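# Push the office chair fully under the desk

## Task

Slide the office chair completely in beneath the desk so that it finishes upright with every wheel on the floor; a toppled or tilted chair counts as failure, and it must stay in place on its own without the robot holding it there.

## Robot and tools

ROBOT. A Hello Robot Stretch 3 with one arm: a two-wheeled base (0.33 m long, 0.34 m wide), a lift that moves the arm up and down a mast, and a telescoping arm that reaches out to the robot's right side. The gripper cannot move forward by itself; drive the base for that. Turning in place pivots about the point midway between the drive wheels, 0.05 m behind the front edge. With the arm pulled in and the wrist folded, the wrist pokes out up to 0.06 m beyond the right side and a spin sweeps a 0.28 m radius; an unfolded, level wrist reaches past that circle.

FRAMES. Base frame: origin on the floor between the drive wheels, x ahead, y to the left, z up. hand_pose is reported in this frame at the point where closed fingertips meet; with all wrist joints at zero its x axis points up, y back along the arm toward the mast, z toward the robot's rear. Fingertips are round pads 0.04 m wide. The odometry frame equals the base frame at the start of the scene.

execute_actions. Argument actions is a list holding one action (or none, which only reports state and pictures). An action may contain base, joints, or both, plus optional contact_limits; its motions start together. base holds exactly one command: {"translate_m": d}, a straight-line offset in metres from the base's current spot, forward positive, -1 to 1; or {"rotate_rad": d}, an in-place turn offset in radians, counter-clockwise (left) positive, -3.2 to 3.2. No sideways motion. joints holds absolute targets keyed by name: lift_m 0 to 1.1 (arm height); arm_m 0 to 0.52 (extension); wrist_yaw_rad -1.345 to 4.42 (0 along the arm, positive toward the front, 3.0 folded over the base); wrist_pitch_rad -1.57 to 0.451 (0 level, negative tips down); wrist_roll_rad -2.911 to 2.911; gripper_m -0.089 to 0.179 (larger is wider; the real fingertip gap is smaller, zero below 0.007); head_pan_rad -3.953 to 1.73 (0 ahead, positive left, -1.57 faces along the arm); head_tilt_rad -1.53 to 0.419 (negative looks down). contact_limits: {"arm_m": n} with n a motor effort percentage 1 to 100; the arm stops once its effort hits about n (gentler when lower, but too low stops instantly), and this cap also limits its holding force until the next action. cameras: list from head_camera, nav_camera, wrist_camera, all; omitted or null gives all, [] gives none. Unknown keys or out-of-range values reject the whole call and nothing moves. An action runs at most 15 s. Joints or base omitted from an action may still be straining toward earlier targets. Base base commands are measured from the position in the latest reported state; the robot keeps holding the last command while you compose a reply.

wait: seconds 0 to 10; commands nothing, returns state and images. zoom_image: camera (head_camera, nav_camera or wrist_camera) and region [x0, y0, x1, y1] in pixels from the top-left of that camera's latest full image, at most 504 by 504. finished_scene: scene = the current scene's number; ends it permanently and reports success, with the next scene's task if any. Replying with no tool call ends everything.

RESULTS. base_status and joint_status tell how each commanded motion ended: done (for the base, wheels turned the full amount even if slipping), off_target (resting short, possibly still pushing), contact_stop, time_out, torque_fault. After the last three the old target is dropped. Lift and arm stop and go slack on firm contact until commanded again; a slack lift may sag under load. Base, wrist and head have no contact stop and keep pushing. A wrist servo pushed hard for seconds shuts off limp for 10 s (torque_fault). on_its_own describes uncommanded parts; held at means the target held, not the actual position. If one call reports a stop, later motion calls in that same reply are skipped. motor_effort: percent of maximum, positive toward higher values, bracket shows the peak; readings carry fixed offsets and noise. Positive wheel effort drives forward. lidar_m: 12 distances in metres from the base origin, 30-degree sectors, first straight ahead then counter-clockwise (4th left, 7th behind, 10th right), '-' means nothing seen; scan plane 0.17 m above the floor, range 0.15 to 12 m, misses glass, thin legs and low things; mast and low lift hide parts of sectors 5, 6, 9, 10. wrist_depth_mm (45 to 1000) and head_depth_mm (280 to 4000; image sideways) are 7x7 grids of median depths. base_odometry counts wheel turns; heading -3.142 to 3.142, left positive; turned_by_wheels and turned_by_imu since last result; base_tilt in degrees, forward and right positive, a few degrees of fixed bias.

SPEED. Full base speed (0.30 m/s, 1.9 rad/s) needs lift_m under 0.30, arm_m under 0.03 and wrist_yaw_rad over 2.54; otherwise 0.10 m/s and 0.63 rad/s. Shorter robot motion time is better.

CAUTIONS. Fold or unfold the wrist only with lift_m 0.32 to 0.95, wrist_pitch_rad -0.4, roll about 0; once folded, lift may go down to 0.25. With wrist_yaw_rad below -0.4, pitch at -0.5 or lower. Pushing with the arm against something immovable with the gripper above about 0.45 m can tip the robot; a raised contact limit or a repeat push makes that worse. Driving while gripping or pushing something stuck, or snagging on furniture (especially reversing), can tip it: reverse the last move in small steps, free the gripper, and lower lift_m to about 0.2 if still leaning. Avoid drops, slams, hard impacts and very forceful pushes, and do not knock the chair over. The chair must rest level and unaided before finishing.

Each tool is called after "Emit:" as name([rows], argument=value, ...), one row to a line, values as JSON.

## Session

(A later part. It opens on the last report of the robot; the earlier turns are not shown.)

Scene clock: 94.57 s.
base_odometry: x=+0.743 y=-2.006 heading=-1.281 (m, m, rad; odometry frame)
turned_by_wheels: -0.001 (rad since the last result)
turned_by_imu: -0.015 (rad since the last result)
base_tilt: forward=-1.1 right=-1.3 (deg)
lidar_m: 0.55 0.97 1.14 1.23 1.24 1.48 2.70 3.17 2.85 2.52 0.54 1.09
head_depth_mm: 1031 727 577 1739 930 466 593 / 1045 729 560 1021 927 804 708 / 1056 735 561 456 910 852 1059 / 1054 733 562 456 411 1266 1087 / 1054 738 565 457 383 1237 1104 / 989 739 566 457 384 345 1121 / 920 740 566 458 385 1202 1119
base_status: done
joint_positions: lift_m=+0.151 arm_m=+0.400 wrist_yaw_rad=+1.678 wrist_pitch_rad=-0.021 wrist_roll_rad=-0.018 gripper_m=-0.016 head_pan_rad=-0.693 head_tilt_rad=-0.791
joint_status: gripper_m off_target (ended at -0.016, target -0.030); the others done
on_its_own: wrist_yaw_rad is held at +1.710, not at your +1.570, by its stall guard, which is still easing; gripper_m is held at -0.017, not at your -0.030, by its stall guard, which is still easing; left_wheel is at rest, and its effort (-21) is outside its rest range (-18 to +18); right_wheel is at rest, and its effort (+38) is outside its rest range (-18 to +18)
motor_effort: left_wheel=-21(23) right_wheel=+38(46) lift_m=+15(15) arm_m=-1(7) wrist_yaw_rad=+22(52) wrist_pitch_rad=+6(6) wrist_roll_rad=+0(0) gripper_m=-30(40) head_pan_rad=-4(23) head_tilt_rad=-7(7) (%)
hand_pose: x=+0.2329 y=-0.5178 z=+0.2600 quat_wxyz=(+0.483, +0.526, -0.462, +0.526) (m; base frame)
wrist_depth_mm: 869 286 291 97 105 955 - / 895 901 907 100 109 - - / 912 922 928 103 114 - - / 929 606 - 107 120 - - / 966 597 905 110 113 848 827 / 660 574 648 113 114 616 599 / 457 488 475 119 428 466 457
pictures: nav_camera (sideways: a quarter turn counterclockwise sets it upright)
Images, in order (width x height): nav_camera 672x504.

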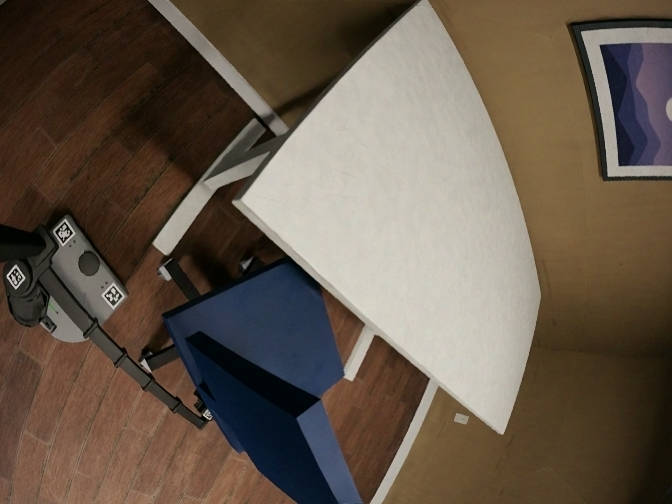

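Emit:
execute_actions([
  {"joints":{"gripper_m":0.17}},
], cameras=[])

Emit:
execute_actions([
  {"base":{"translate_m":-0.6},"joints":{"wrist_yaw_rad":1.57}},
], cameras=[])

Emit:
execute_actions([
  {"joints":{"lift_m":0.6,"arm_m":0.42,"gripper_m":0.0,"head_tilt_rad":-0.6}},
], cameras=["nav_camera"])

Scene clock: 97.13 s.
base_odometry: x=+0.743 y=-2.006 heading=-1.279 (m, m, rad; odometry frame)
turned_by_wheels: +0.001 (rad since the last result)
turned_by_imu: +0.002 (rad since the last result)
base_tilt: forward=-1.1 right=-1.3 (deg)
lidar_m: 0.55 0.96 1.14 1.23 1.23 1.48 2.71 3.17 2.84 2.51 0.54 1.10
head_depth_mm: 1037 728 576 1742 930 468 594 / 1048 730 560 1021 930 804 717 / 1049 734 560 455 909 852 1061 / 1050 733 562 455 411 1261 1087 / 1053 736 565 456 383 1240 1097 / 988 738 565 457 383 344 1115 / 919 739 567 458 384 1200 1119
base_status: not commanded
joint_positions: lift_m=+0.151 arm_m=+0.400 wrist_yaw_rad=+1.659 wrist_pitch_rad=-0.021 wrist_roll_rad=-0.018 gripper_m=+0.170 head_pan_rad=-0.693 head_tilt_rad=-0.791
joint_status: all done
on_its_own: wrist_yaw_rad is held at +1.661, not at your +1.570, by its stall guard, which is not easing now
motor_effort: left_wheel=-2(17) right_wheel=+2(35) lift_m=+16(15) arm_m=+0(1) wrist_yaw_rad=+1(5) wrist_pitch_rad=+6(6) wrist_roll_rad=+0(0) gripper_m=+0(83) head_pan_rad=-3(3) head_tilt_rad=-7(6) (%)
hand_pose: x=+0.2333 y=-0.5226 z=+0.2600 quat_wxyz=(+0.488, +0.522, -0.467, +0.521) (m; base frame)
wrist_depth_mm: 839 283 289 95 254 964 - / 860 905 914 98 958 - - / 896 908 925 101 - - - / 892 947 975 104 - - - / 902 577 936 108 763 863 847 / 654 - 637 112 544 603 - / 506 476 481 117 427 460 446
pictures: none
No camera images: the call's "cameras" was empty. Leave "cameras" out to get every camera's image.

Scene clock: 104.23 s.
base_odometry: x=+0.570 y=-1.431 heading=-1.280 (m, m, rad; odometry frame)
turned_by_wheels: +0.000 (rad since the last result)
turned_by_imu: -0.002 (rad since the last result)
base_tilt: forward=-1.1 right=-1.3 (deg)
lidar_m: 1.14 1.55 1.25 1.10 1.12 1.32 2.42 2.59 2.95 2.64 2.65 0.94
head_depth_mm: 2369 2542 2146 1729 1464 1262 1115 / 2522 750 875 1642 1452 1266 1113 / 1287 741 834 1075 1438 1261 1113 / 1191 714 806 984 1412 1264 1117 / 1056 706 777 928 1412 1264 1121 / 1064 685 754 1147 1412 1274 1116 / 1061 850 1853 1748 1444 1272 1117
base_status: done
joint_positions: lift_m=+0.151 arm_m=+0.400 wrist_yaw_rad=+1.572 wrist_pitch_rad=-0.021 wrist_roll_rad=-0.018 gripper_m=+0.170 head_pan_rad=-0.693 head_tilt_rad=-0.791
joint_status: all done
motor_effort: left_wheel=+0(5) right_wheel=+0(4) lift_m=+15(15) arm_m=-1(1) wrist_yaw_rad=-1(2) wrist_pitch_rad=+6(6) wrist_roll_rad=+0(0) gripper_m=+0(0) head_pan_rad=-3(3) head_tilt_rad=-6(5) (%)
hand_pose: x=+0.2343 y=-0.5449 z=+0.2600 quat_wxyz=(+0.510, +0.501, -0.490, +0.499) (m; base frame)
wrist_depth_mm: - - 491 435 403 - - / - - 639 581 784 - - / - - - - - - - / - - - - - - - / - - 763 687 739 868 881 / 658 - 567 614 605 546 - / 509 466 467 477 470 462 448
pictures: none
No camera images: the call's "cameras" was empty. Leave "cameras" out to get every camera's image.

Scene clock: 109.17 s.
base_odometry: x=+0.570 y=-1.431 heading=-1.280 (m, m, rad; odometry frame)
turned_by_wheels: +0.000 (rad since the last result)
turned_by_imu: +0.000 (rad since the last result)
base_tilt: forward=-1.1 right=-1.4 (deg)
lidar_m: 1.15 1.55 1.25 1.11 1.12 1.33 2.41 2.59 2.96 2.64 2.66 0.93
head_depth_mm: 2338 2516 2703 2135 1695 1398 1193 / 2445 2638 801 914 1603 1406 1190 / 2190 1560 780 861 1060 1389 1190 / 1951 1410 760 828 973 1363 1191 / 1761 1283 736 795 925 1356 1191 / 1600 1287 898 777 1052 1318 1196 / 1473 1289 955 1885 1690 1364 1196
base_status: not commanded
joint_positions: lift_m=+0.599 arm_m=+0.420 wrist_yaw_rad=+1.571 wrist_pitch_rad=-0.021 wrist_roll_rad=-0.018 gripper_m=+0.000 head_pan_rad=-0.693 head_tilt_rad=-0.606
joint_status: all done
motor_effort: left_wheel=-1(0) right_wheel=+1(0) lift_m=+60(63) arm_m=+2(1) wrist_yaw_rad=-1(1) wrist_pitch_rad=+6(6) wrist_roll_rad=+0(0) gripper_m=-3(84) head_pan_rad=-3(3) head_tilt_rad=+5(26) (%)
hand_pose: x=+0.2343 y=-0.5646 z=+0.7085 quat_wxyz=(+0.510, +0.501, -0.490, +0.499) (m; base frame)
wrist_depth_mm: - 683 462 425 780 - - / - 716 491 429 844 - - / - - 514 451 - - - / - - 536 466 - - - / - - 576 501 811 - - / - - 606 - - - - / - - - 540 480 - -
pictures: nav_camera (sideways: a quarter turn counterclockwise sets it upright)
Images, in order (width x height): nav_camera 672x504.

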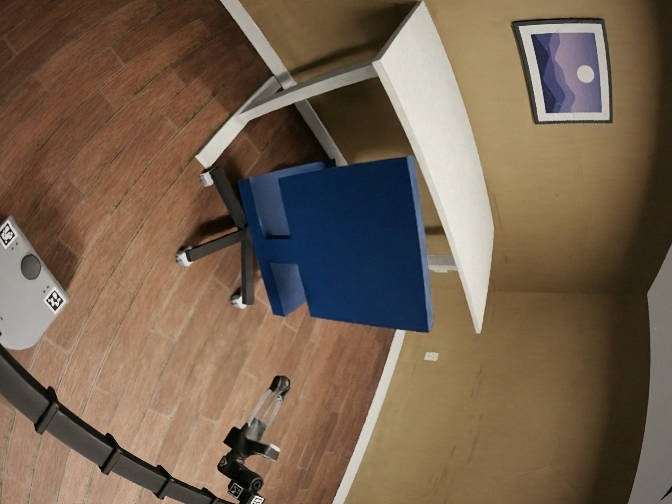

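Emit:
execute_actions([
  {"base":{"translate_m":0.5},"joints":{"arm_m":0.4}},
], cameras=["nav_camera"])

Scene clock: 116.73 s.
base_odometry: x=+0.714 y=-1.910 heading=-1.280 (m, m, rad; odometry frame)
turned_by_wheels: +0.000 (rad since the last result)
turned_by_imu: -0.205 (rad since the last result)
base_tilt: forward=-1.1 right=-1.3 (deg)
lidar_m: 0.67 1.09 1.17 1.25 1.24 1.33 1.96 3.04 3.23 2.57 0.60 0.59
head_depth_mm: 2066 2219 2483 2159 413 477 1171 / 2158 1292 2560 2164 1689 491 574 / 2171 1289 898 2075 1087 893 761 / 1863 1295 799 1939 1088 893 777 / 1590 1295 800 630 1706 893 1119 / 1385 1294 803 579 1611 916 1198 / 1231 1243 801 579 467 1400 1194
base_status: done
joint_positions: lift_m=+0.599 arm_m=+0.400 wrist_yaw_rad=+1.409 wrist_pitch_rad=-0.023 wrist_roll_rad=-0.018 gripper_m=+0.000 head_pan_rad=-0.693 head_tilt_rad=-0.605
joint_status: all done
on_its_own: wrist_yaw_rad is held at +1.430, not at your +1.570, by its stall guard, which is not easing now; wrist_yaw_rad is at rest, and its effort (+14) is outside its rest range (-12 to +12)
motor_effort: left_wheel=-7(41) right_wheel=+12(47) lift_m=+60(61) arm_m=-3(2) wrist_yaw_rad=+14(43) wrist_pitch_rad=+6(7) wrist_roll_rad=+0(0) gripper_m=-4(9) head_pan_rad=-2(3) head_tilt_rad=+4(6) (%)
hand_pose: x=+0.2309 y=-0.5866 z=+0.7081 quat_wxyz=(+0.549, +0.460, -0.528, +0.456) (m; base frame)
wrist_depth_mm: 118 126 139 154 174 724 - / 120 128 142 159 180 - - / 123 131 145 163 184 - - / 126 136 150 169 193 - - / 128 138 154 168 203 - - / 130 142 158 - 217 - - / 134 146 160 185 211 - -
pictures: nav_camera (sideways: a quarter turn counterclockwise sets it upright)
Images, in order (width x height): nav_camera 672x504.

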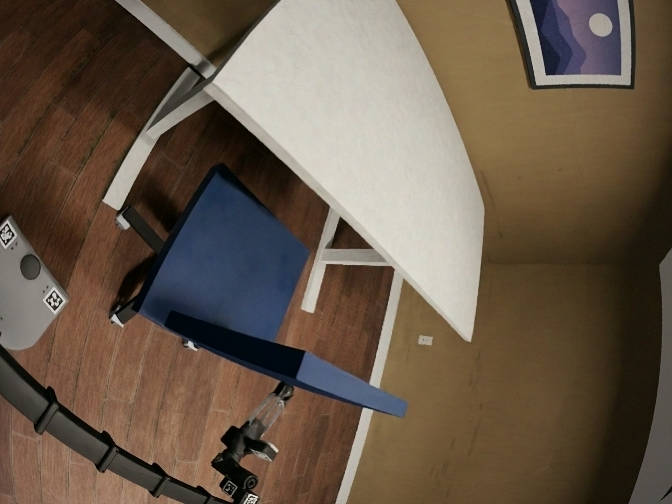

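Emit:
execute_actions([
  {"base":{"translate_m":-0.6},"joints":{"wrist_yaw_rad":1.57}},
], cameras=[])

Emit:
execute_actions([
  {"base":{"rotate_rad":-0.6},"joints":{"arm_m":0.0}},
], cameras=[])

Emit:
execute_actions([
  {"base":{"translate_m":0.4}},
], cameras=[])

Emit:
execute_actions([
  {"base":{"rotate_rad":0.9},"joints":{"head_pan_rad":-0.4}},
], cameras=["nav_camera"])

Scene clock: 124.17 s.
base_odometry: x=+0.542 y=-1.335 heading=-1.280 (m, m, rad; odometry frame)
turned_by_wheels: +0.000 (rad since the last result)
turned_by_imu: -0.001 (rad since the last result)
base_tilt: forward=-1.0 right=-1.2 (deg)
lidar_m: 1.27 1.64 1.28 1.00 1.00 1.07 1.57 2.49 2.68 2.72 2.77 1.10
head_depth_mm: 2268 2484 2660 2170 1704 1394 1189 / 2401 2616 2780 2165 1702 1393 1187 / 2503 2738 2920 2160 1697 1399 1192 / 2622 1752 1077 1318 1603 1394 1188 / 2388 1763 930 1039 1465 1360 1199 / 2038 1425 835 923 1120 1403 1195 / 1834 1291 2064 1385 1559 1365 1191
base_status: done
joint_positions: lift_m=+0.599 arm_m=+0.400 wrist_yaw_rad=+1.568 wrist_pitch_rad=-0.023 wrist_roll_rad=-0.018 gripper_m=+0.000 head_pan_rad=-0.693 head_tilt_rad=-0.605
joint_status: all done
motor_effort: left_wheel=+0(12) right_wheel=+0(9) lift_m=+60(59) arm_m=-2(3) wrist_yaw_rad=+1(24) wrist_pitch_rad=+7(6) wrist_roll_rad=+0(0) gripper_m=-3(5) head_pan_rad=-3(3) head_tilt_rad=+4(3) (%)
hand_pose: x=+0.2343 y=-0.5460 z=+0.7081 quat_wxyz=(+0.511, +0.501, -0.490, +0.498) (m; base frame)
wrist_depth_mm: - - 642 709 - - - / - - 651 714 - - - / - - 681 726 - - - / - - 703 729 - - - / - - 962 788 - - - / - - - - - - - / - - - - - - -
pictures: none
No camera images: the call's "cameras" was empty. Leave "cameras" out to get every camera's image.

Scene clock: 128.30 s.
base_odometry: x=+0.542 y=-1.335 heading=-1.880 (m, m, rad; odometry frame)
turned_by_wheels: -0.600 (rad since the last result)
turned_by_imu: -0.603 (rad since the last result)
base_tilt: forward=-1.0 right=-1.3 (deg)
lidar_m: 1.11 1.27 1.63 1.37 1.00 1.00 1.04 1.44 2.49 2.61 2.71 2.77
head_depth_mm: 2329 2536 2735 2169 1699 1404 1193 / 2355 2590 2801 2166 1689 1401 1195 / 2310 2576 2816 2170 1704 1393 1195 / 2310 2543 2795 2165 1700 1397 1216 / 2291 2555 2755 2156 1699 1398 1189 / 2276 2516 2710 2185 1700 1405 1186 / 2233 2489 2722 2169 1715 1396 1192
base_status: done
joint_positions: lift_m=+0.599 arm_m=+0.000 wrist_yaw_rad=+1.570 wrist_pitch_rad=-0.022 wrist_roll_rad=-0.018 gripper_m=+0.000 head_pan_rad=-0.693 head_tilt_rad=-0.605
joint_status: all done
motor_effort: left_wheel=+2(7) right_wheel=-3(8) lift_m=+60(60) arm_m=-2(3) wrist_yaw_rad=+0(1) wrist_pitch_rad=+6(6) wrist_roll_rad=+0(0) gripper_m=-3(3) head_pan_rad=-3(2) head_tilt_rad=+2(3) (%)
hand_pose: x=+0.2343 y=-0.1455 z=+0.7082 quat_wxyz=(+0.511, +0.501, -0.490, +0.499) (m; base frame)
wrist_depth_mm: - - - - - - - / 915 - 750 - - - - / - - 800 - - - - / - - 814 - - - - / - - 866 - - - - / - - - - - - - / - - - - - - -
pictures: none
No camera images: the call's "cameras" was empty. Leave "cameras" out to get every camera's image.

Scene clock: 133.50 s.
base_odometry: x=+0.420 y=-1.716 heading=-1.880 (m, m, rad; odometry frame)
turned_by_wheels: +0.000 (rad since the last result)
turned_by_imu: +0.003 (rad since the last result)
base_tilt: forward=-1.0 right=-1.3 (deg)
lidar_m: 1.67 0.72 0.99 1.49 1.36 1.30 1.40 1.93 2.70 2.84 2.50 2.43
head_depth_mm: 2083 2282 2559 2167 1692 1400 1193 / 2053 2298 2558 2175 1687 1403 1195 / 2020 2274 2537 2143 1700 1404 1186 / 2025 2223 2516 2163 1691 1398 1221 / 2004 2207 2495 2153 1700 1406 1193 / 1986 2192 2461 2159 1705 1403 1192 / 1970 2165 2459 2177 1690 1368 1149
base_status: done
joint_positions: lift_m=+0.599 arm_m=+0.000 wrist_yaw_rad=+1.570 wrist_pitch_rad=-0.022 wrist_roll_rad=-0.018 gripper_m=+0.000 head_pan_rad=-0.693 head_tilt_rad=-0.605
joint_status: not commanded
motor_effort: left_wheel=+2(7) right_wheel=-2(3) lift_m=+60(60) arm_m=-2(2) wrist_yaw_rad=+0(0) wrist_pitch_rad=+6(7) wrist_roll_rad=+0(1) gripper_m=-3(2) head_pan_rad=-3(3) head_tilt_rad=+4(3) (%)
hand_pose: x=+0.2343 y=-0.1455 z=+0.7082 quat_wxyz=(+0.511, +0.501, -0.490, +0.499) (m; base frame)
wrist_depth_mm: 335 392 487 - - - - / 341 398 495 - - - - / 347 406 506 - - - - / 349 409 523 - - - - / 360 422 519 - - - - / 382 580 525 - - - - / 474 466 534 - - - -
pictures: none
No camera images: the call's "cameras" was empty. Leave "cameras" out to get every camera's image.

Scene clock: 135.87 s.
base_odometry: x=+0.420 y=-1.716 heading=-0.980 (m, m, rad; odometry frame)
turned_by_wheels: +0.900 (rad since the last result)
turned_by_imu: +0.906 (rad since the last result)
base_tilt: forward=-0.9 right=-1.2 (deg)
lidar_m: 0.99 1.45 1.43 1.31 1.35 1.70 2.70 2.74 2.51 2.42 1.66 0.72
head_depth_mm: 1552 1288 2003 547 625 782 1144 / 1458 1288 952 530 587 723 1167 / 1390 1293 894 1861 553 674 826 / 1319 1299 847 1871 1058 893 1140 / 1260 1294 801 1760 1642 1406 1174 / 1206 1256 803 1655 1651 1380 1196 / 1154 1208 801 1109 1648 1400 1190
base_status: done
joint_positions: lift_m=+0.599 arm_m=+0.000 wrist_yaw_rad=+1.570 wrist_pitch_rad=-0.022 wrist_roll_rad=-0.018 gripper_m=+0.000 head_pan_rad=-0.407 head_tilt_rad=-0.605
joint_status: all done
motor_effort: left_wheel=-2(7) right_wheel=+3(7) lift_m=+59(60) arm_m=-3(2) wrist_yaw_rad=-1(0) wrist_pitch_rad=+6(7) wrist_roll_rad=+0(0) gripper_m=-3(3) head_pan_rad=+3(20) head_tilt_rad=+3(3) (%)
hand_pose: x=+0.2343 y=-0.1455 z=+0.7082 quat_wxyz=(+0.511, +0.501, -0.490, +0.499) (m; base frame)
wrist_depth_mm: - - 577 605 284 276 273 / - - - 918 289 283 278 / - - - - 295 291 290 / - - - - 309 300 298 / - - - 917 315 311 305 / - - - - 326 326 320 / - - - - 439 420 330
pictures: nav_camera (sideways: a quarter turn counterclockwise sets it upright)
Images, in order (width x height): nav_camera 672x504.

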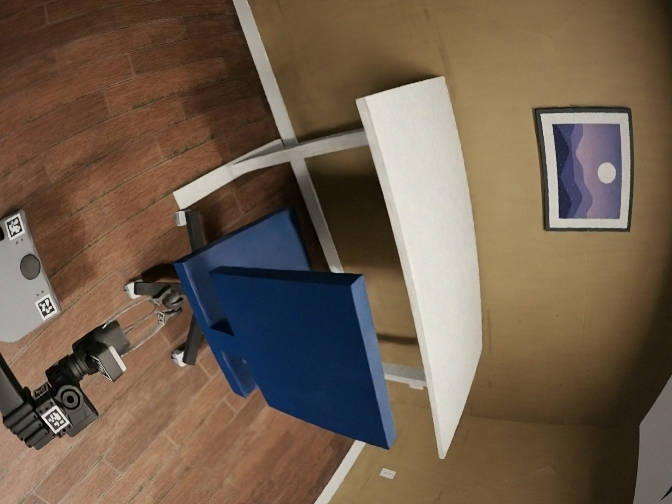

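Emit:
execute_actions([
  {"joints":{"arm_m":0.27,"gripper_m":0.17}},
], cameras=[])

Emit:
execute_actions([
  {"base":{"translate_m":0.5}},
], cameras=["nav_camera"])

Scene clock: 139.23 s.
base_odometry: x=+0.420 y=-1.716 heading=-0.980 (m, m, rad; odometry frame)
turned_by_wheels: +0.000 (rad since the last result)
turned_by_imu: +0.000 (rad since the last result)
base_tilt: forward=-1.0 right=-1.4 (deg)
lidar_m: 0.99 1.44 1.43 1.31 1.36 1.70 2.70 2.73 2.51 2.43 1.66 0.72
head_depth_mm: 1558 1285 2015 548 626 782 1146 / 1462 1292 955 530 587 725 1169 / 1392 1292 898 1855 552 673 1070 / 1325 1293 847 1853 1056 893 1145 / 1264 1299 802 1758 1645 1398 1174 / 1204 1270 802 1657 1657 1370 1192 / 1152 1206 799 1107 1648 1408 1197
base_status: not commanded
joint_positions: lift_m=+0.599 arm_m=+0.270 wrist_yaw_rad=+1.570 wrist_pitch_rad=-0.022 wrist_roll_rad=-0.018 gripper_m=+0.170 head_pan_rad=-0.407 head_tilt_rad=-0.605
joint_status: all done
motor_effort: left_wheel=-2(2) right_wheel=+3(3) lift_m=+60(59) arm_m=+2(4) wrist_yaw_rad=+0(0) wrist_pitch_rad=+6(6) wrist_roll_rad=+0(0) gripper_m=+0(84) head_pan_rad=+3(3) head_tilt_rad=+3(3) (%)
hand_pose: x=+0.2343 y=-0.4149 z=+0.7082 quat_wxyz=(+0.511, +0.501, -0.490, +0.499) (m; base frame)
wrist_depth_mm: - 295 286 281 277 272 603 / - 299 295 292 285 279 951 / - 310 302 299 291 289 - / - 322 315 303 302 297 - / - 332 324 321 317 307 - / - - 339 328 324 319 - / - - 447 340 437 463 -
pictures: none
No camera images: the call's "cameras" was empty. Leave "cameras" out to get every camera's image.

Scene clock: 146.10 s.
base_odometry: x=+0.698 y=-2.132 heading=-0.980 (m, m, rad; odometry frame)
turned_by_wheels: -0.001 (rad since the last result)
turned_by_imu: -0.212 (rad since the last result)
base_tilt: forward=-1.1 right=-1.3 (deg)
lidar_m: 0.52 0.53 1.08 1.41 1.40 1.58 2.53 3.15 2.72 2.36 1.36 0.56
head_depth_mm: 1350 1287 800 578 452 392 542 / 1219 1281 800 578 452 368 454 / 1116 1186 800 577 452 393 716 / 1028 1109 802 579 453 372 759 / 954 1031 803 580 453 372 338 / 888 973 800 579 453 373 318 / 833 902 802 579 454 373 317
base_status: done
joint_positions: lift_m=+0.599 arm_m=+0.270 wrist_yaw_rad=+1.651 wrist_pitch_rad=-0.024 wrist_roll_rad=-0.018 gripper_m=+0.170 head_pan_rad=-0.407 head_tilt_rad=-0.605
joint_status: not commanded
on_its_own: wrist_yaw_rad is held at +1.643, not at your +1.570, by its stall guard, which is not easing now
motor_effort: left_wheel=-5(18) right_wheel=+16(46) lift_m=+59(60) arm_m=-1(2) wrist_yaw_rad=-5(37) wrist_pitch_rad=+7(7) wrist_roll_rad=+0(0) gripper_m=-3(4) head_pan_rad=+3(2) head_tilt_rad=+3(3) (%)
hand_pose: x=+0.2334 y=-0.3946 z=+0.7077 quat_wxyz=(+0.490, +0.521, -0.468, +0.518) (m; base frame)
wrist_depth_mm: 148 149 150 151 152 154 155 / 152 153 154 155 156 158 159 / 157 158 160 161 162 163 165 / 162 162 165 166 167 169 170 / 167 166 170 172 172 174 175 / 172 - 176 177 179 181 - / 179 181 182 184 184 187 190
pictures: nav_camera (sideways: a quarter turn counterclockwise sets it upright)
Images, in order (width x height): nav_camera 672x504.

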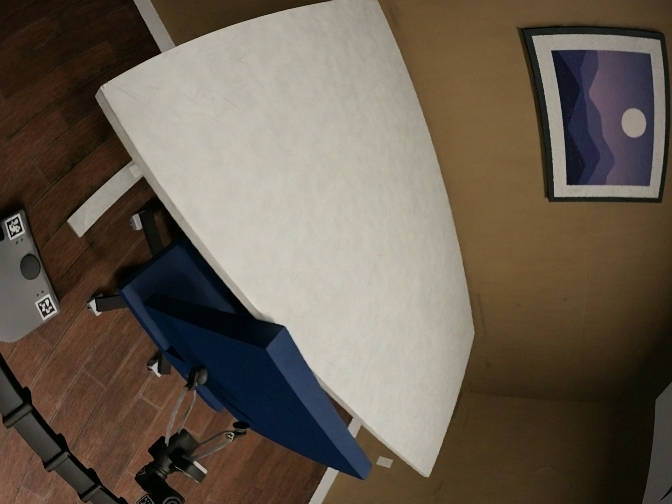

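~0.1 m to go; rotating left pushes the gripper forward.

Emit:
execute_actions([
  {"base":{"rotate_rad":0.3},"joints":{"wrist_yaw_rad":1.4}},
], cameras=["nav_camera"])

Scene clock: 147.80 s.
base_odometry: x=+0.698 y=-2.132 heading=-0.681 (m, m, rad; odometry frame)
turned_by_wheels: +0.300 (rad since the last result)
turned_by_imu: +0.108 (rad since the last result)
base_tilt: forward=-1.0 right=-1.4 (deg)
lidar_m: 0.55 1.00 1.18 1.39 1.39 1.67 3.00 3.14 2.68 2.35 1.38 0.62
head_depth_mm: 1205 1276 799 576 413 432 604 / 1117 1189 797 578 451 490 574 / 1044 1130 798 578 452 403 766 / 976 1064 801 578 453 382 1113 / 917 1015 800 578 452 373 1119 / 868 949 801 578 453 373 339 / 823 893 801 580 453 373 323
base_status: done
joint_positions: lift_m=+0.599 arm_m=+0.270 wrist_yaw_rad=+1.399 wrist_pitch_rad=-0.023 wrist_roll_rad=-0.018 gripper_m=+0.170 head_pan_rad=-0.407 head_tilt_rad=-0.605
joint_status: all done
motor_effort: left_wheel=-3(19) right_wheel=+3(37) lift_m=+59(59) arm_m=+1(1) wrist_yaw_rad=+0(68) wrist_pitch_rad=+6(8) wrist_roll_rad=+0(0) gripper_m=+0(4) head_pan_rad=+2(3) head_tilt_rad=+4(3) (%)
hand_pose: x=+0.2305 y=-0.4585 z=+0.7081 quat_wxyz=(+0.551, +0.458, -0.531, +0.453) (m; base frame)
wrist_depth_mm: 144 151 163 177 194 212 485 / 147 154 167 181 199 220 - / 150 159 172 185 205 228 - / 154 163 177 193 212 236 - / 158 165 182 200 220 239 - / 162 - 186 207 229 251 - / - 180 193 212 237 667 -
pictures: nav_camera (sideways: a quarter turn counterclockwise sets it upright)
Images, in order (width x height): nav_camera 672x504.

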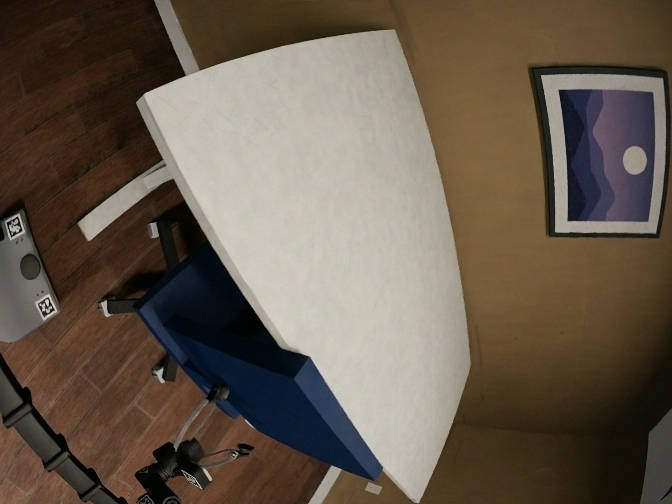

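Emit:
execute_actions([
  {"base":{"translate_m":-0.06},"joints":{"wrist_yaw_rad":1.57,"gripper_m":0.0}},
], cameras=[])

Emit:
execute_actions([
  {"joints":{"arm_m":0.14}},
], cameras=[])

Emit:
execute_actions([
  {"base":{"translate_m":0.13}},
], cameras=["nav_camera"])

Scene clock: 150.17 s.
base_odometry: x=+0.652 y=-2.094 heading=-0.681 (m, m, rad; odometry frame)
turned_by_wheels: +0.000 (rad since the last result)
turned_by_imu: +0.000 (rad since the last result)
base_tilt: forward=-1.1 right=-1.3 (deg)
lidar_m: 0.61 1.06 1.25 1.38 1.38 1.64 2.97 3.08 2.67 2.36 1.42 0.67
head_depth_mm: 1281 1282 796 577 459 598 1091 / 1186 1245 796 577 459 531 745 / 1106 1189 798 577 483 896 776 / 1036 1115 801 579 453 893 1141 / 978 1062 801 578 453 1299 1146 / 920 1011 800 579 453 393 1141 / 870 951 800 579 454 373 1164
base_status: done
joint_positions: lift_m=+0.599 arm_m=+0.270 wrist_yaw_rad=+1.568 wrist_pitch_rad=-0.023 wrist_roll_rad=-0.018 gripper_m=+0.000 head_pan_rad=-0.407 head_tilt_rad=-0.605
joint_status: all done
motor_effort: left_wheel=-2(7) right_wheel=+2(4) lift_m=+59(59) arm_m=+1(1) wrist_yaw_rad=+2(2) wrist_pitch_rad=+6(6) wrist_roll_rad=+0(0) gripper_m=-2(84) head_pan_rad=+2(2) head_tilt_rad=+3(3) (%)
hand_pose: x=+0.2343 y=-0.4155 z=+0.7081 quat_wxyz=(+0.511, +0.501, -0.490, +0.498) (m; base frame)
wrist_depth_mm: 201 205 214 219 229 239 248 / 209 212 218 228 236 248 256 / 532 218 228 234 243 253 264 / 544 223 232 241 253 263 273 / 917 231 242 246 262 274 286 / 966 240 249 - 274 280 297 / - 245 251 268 276 435 955
pictures: none
No camera images: the call's "cameras" was empty. Leave "cameras" out to get every camera's image.

Scene clock: 152.37 s.
base_odometry: x=+0.652 y=-2.094 heading=-0.681 (m, m, rad; odometry frame)
turned_by_wheels: +0.000 (rad since the last result)
turned_by_imu: +0.000 (rad since the last result)
base_tilt: forward=-1.0 right=-1.3 (deg)
lidar_m: 0.61 1.06 1.25 1.38 1.38 1.65 2.98 3.08 2.68 2.37 1.42 0.67
head_depth_mm: 1278 1289 795 576 459 597 1120 / 1182 1248 798 578 459 531 744 / 1102 1193 801 577 482 890 774 / 1037 1111 799 579 452 893 1141 / 974 1056 797 579 453 1301 1147 / 921 1011 802 579 453 392 1133 / 874 952 803 580 453 373 1163
base_status: not commanded
joint_positions: lift_m=+0.599 arm_m=+0.140 wrist_yaw_rad=+1.570 wrist_pitch_rad=-0.023 wrist_roll_rad=-0.018 gripper_m=+0.000 head_pan_rad=-0.407 head_tilt_rad=-0.605
joint_status: all done
motor_effort: left_wheel=-2(2) right_wheel=+2(2) lift_m=+59(59) arm_m=-2(0) wrist_yaw_rad=+1(0) wrist_pitch_rad=+7(7) wrist_roll_rad=+0(1) gripper_m=-2(2) head_pan_rad=+2(2) head_tilt_rad=+3(3) (%)
hand_pose: x=+0.2343 y=-0.2857 z=+0.7081 quat_wxyz=(+0.511, +0.501, -0.490, +0.498) (m; base frame)
wrist_depth_mm: 494 480 427 198 206 215 223 / 850 573 577 205 215 222 232 / 852 902 967 210 220 230 239 / 903 597 - 217 227 237 244 / 914 966 - 220 235 244 257 / 965 - - - 247 255 264 / - - - 240 252 268 398
pictures: none
No camera images: the call's "cameras" was empty. Leave "cameras" out to get every camera's image.

Scene clock: 155.10 s.
base_odometry: x=+0.753 y=-2.176 heading=-0.681 (m, m, rad; odometry frame)
turned_by_wheels: +0.000 (rad since the last result)
turned_by_imu: -0.178 (rad since the last result)
base_tilt: forward=-1.1 right=-1.3 (deg)
lidar_m: 0.97 0.51 1.04 1.43 1.42 1.54 2.31 3.16 2.71 2.37 1.39 0.60
head_depth_mm: 1495 1285 797 576 422 493 1067 / 1329 1285 800 578 453 426 532 / 1194 1246 800 578 453 403 745 / 1083 1160 802 580 454 372 776 / 992 1076 800 580 454 373 338 / 918 998 801 580 454 373 317 / 855 924 800 579 454 373 317
base_status: done
joint_positions: lift_m=+0.599 arm_m=+0.140 wrist_yaw_rad=+1.656 wrist_pitch_rad=-0.023 wrist_roll_rad=-0.018 gripper_m=+0.000 head_pan_rad=-0.407 head_tilt_rad=-0.604
joint_status: not commanded
on_its_own: wrist_yaw_rad is held at +1.641, not at your +1.570, by its stall guard, which is not easing now
motor_effort: left_wheel=+1(10) right_wheel=+7(34) lift_m=+59(59) arm_m=+0(2) wrist_yaw_rad=-10(41) wrist_pitch_rad=+7(8) wrist_roll_rad=+0(0) gripper_m=-4(11) head_pan_rad=+3(2) head_tilt_rad=+3(4) (%)
hand_pose: x=+0.2333 y=-0.2631 z=+0.7079 quat_wxyz=(+0.489, +0.522, -0.467, +0.520) (m; base frame)
wrist_depth_mm: 417 434 151 160 172 188 205 / 450 839 156 165 178 194 214 / 469 856 161 170 183 203 222 / 494 874 165 174 191 208 231 / 498 900 171 175 199 219 241 / 846 921 965 - 211 227 251 / 884 975 - 194 209 236 267
pictures: nav_camera (sideways: a quarter turn counterclockwise sets it upright)
Images, in order (width x height): nav_camera 672x504.

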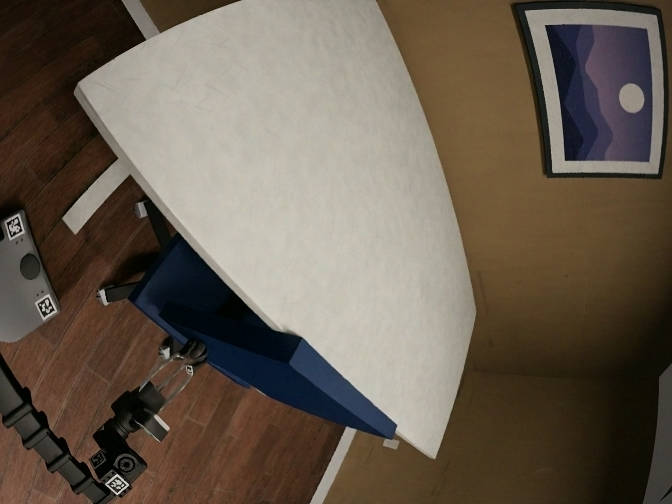

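Comparable to scene 1's end state. Back off and finish.

Emit:
execute_actions([
  {"base":{"translate_m":-0.15}},
], cameras=[])

Emit:
finished_scene(scene=2)

Scene clock: 157.87 s.
base_odometry: x=+0.636 y=-2.081 heading=-0.681 (m, m, rad; odometry frame)
turned_by_wheels: +0.000 (rad since the last result)
turned_by_imu: -0.001 (rad since the last result)
base_tilt: forward=-1.2 right=-1.3 (deg)
lidar_m: 0.66 0.65 1.18 1.37 1.36 1.47 2.21 3.03 3.02 2.43 2.40 0.73
head_depth_mm: 1704 1294 801 636 836 1364 1183 / 1512 1298 799 562 655 877 1189 / 1366 1287 798 577 556 682 1123 / 1247 1293 801 580 1024 893 1148 / 1135 1191 801 580 499 943 1167 / 1053 1113 802 579 453 1362 1167 / 980 1045 801 579 453 1309 1120
base_status: done
joint_positions: lift_m=+0.599 arm_m=+0.140 wrist_yaw_rad=+1.642 wrist_pitch_rad=-0.023 wrist_roll_rad=-0.018 gripper_m=+0.000 head_pan_rad=-0.407 head_tilt_rad=-0.604
joint_status: not commanded
on_its_own: wrist_yaw_rad is held at +1.641, not at your +1.570, by its stall guard, which is not easing now
motor_effort: left_wheel=+1(4) right_wheel=-1(6) lift_m=+59(58) arm_m=+0(0) wrist_yaw_rad=+0(10) wrist_pitch_rad=+6(7) wrist_roll_rad=+1(0) gripper_m=-2(4) head_pan_rad=+2(2) head_tilt_rad=+3(4) (%)
hand_pose: x=+0.2336 y=-0.2667 z=+0.7081 quat_wxyz=(+0.492, +0.518, -0.471, +0.517) (m; base frame)
wrist_depth_mm: 504 506 519 293 319 350 384 / 899 587 - 301 326 362 400 / 899 930 - 312 337 378 418 / 946 990 - 320 347 386 429 / 943 - - 324 368 402 - / - - - - 384 528 - / - - - 445 419 452 -
pictures: none
No camera images: the call's "cameras" was empty. Leave "cameras" out to get every camera's image.

The scene is finished: the task was done.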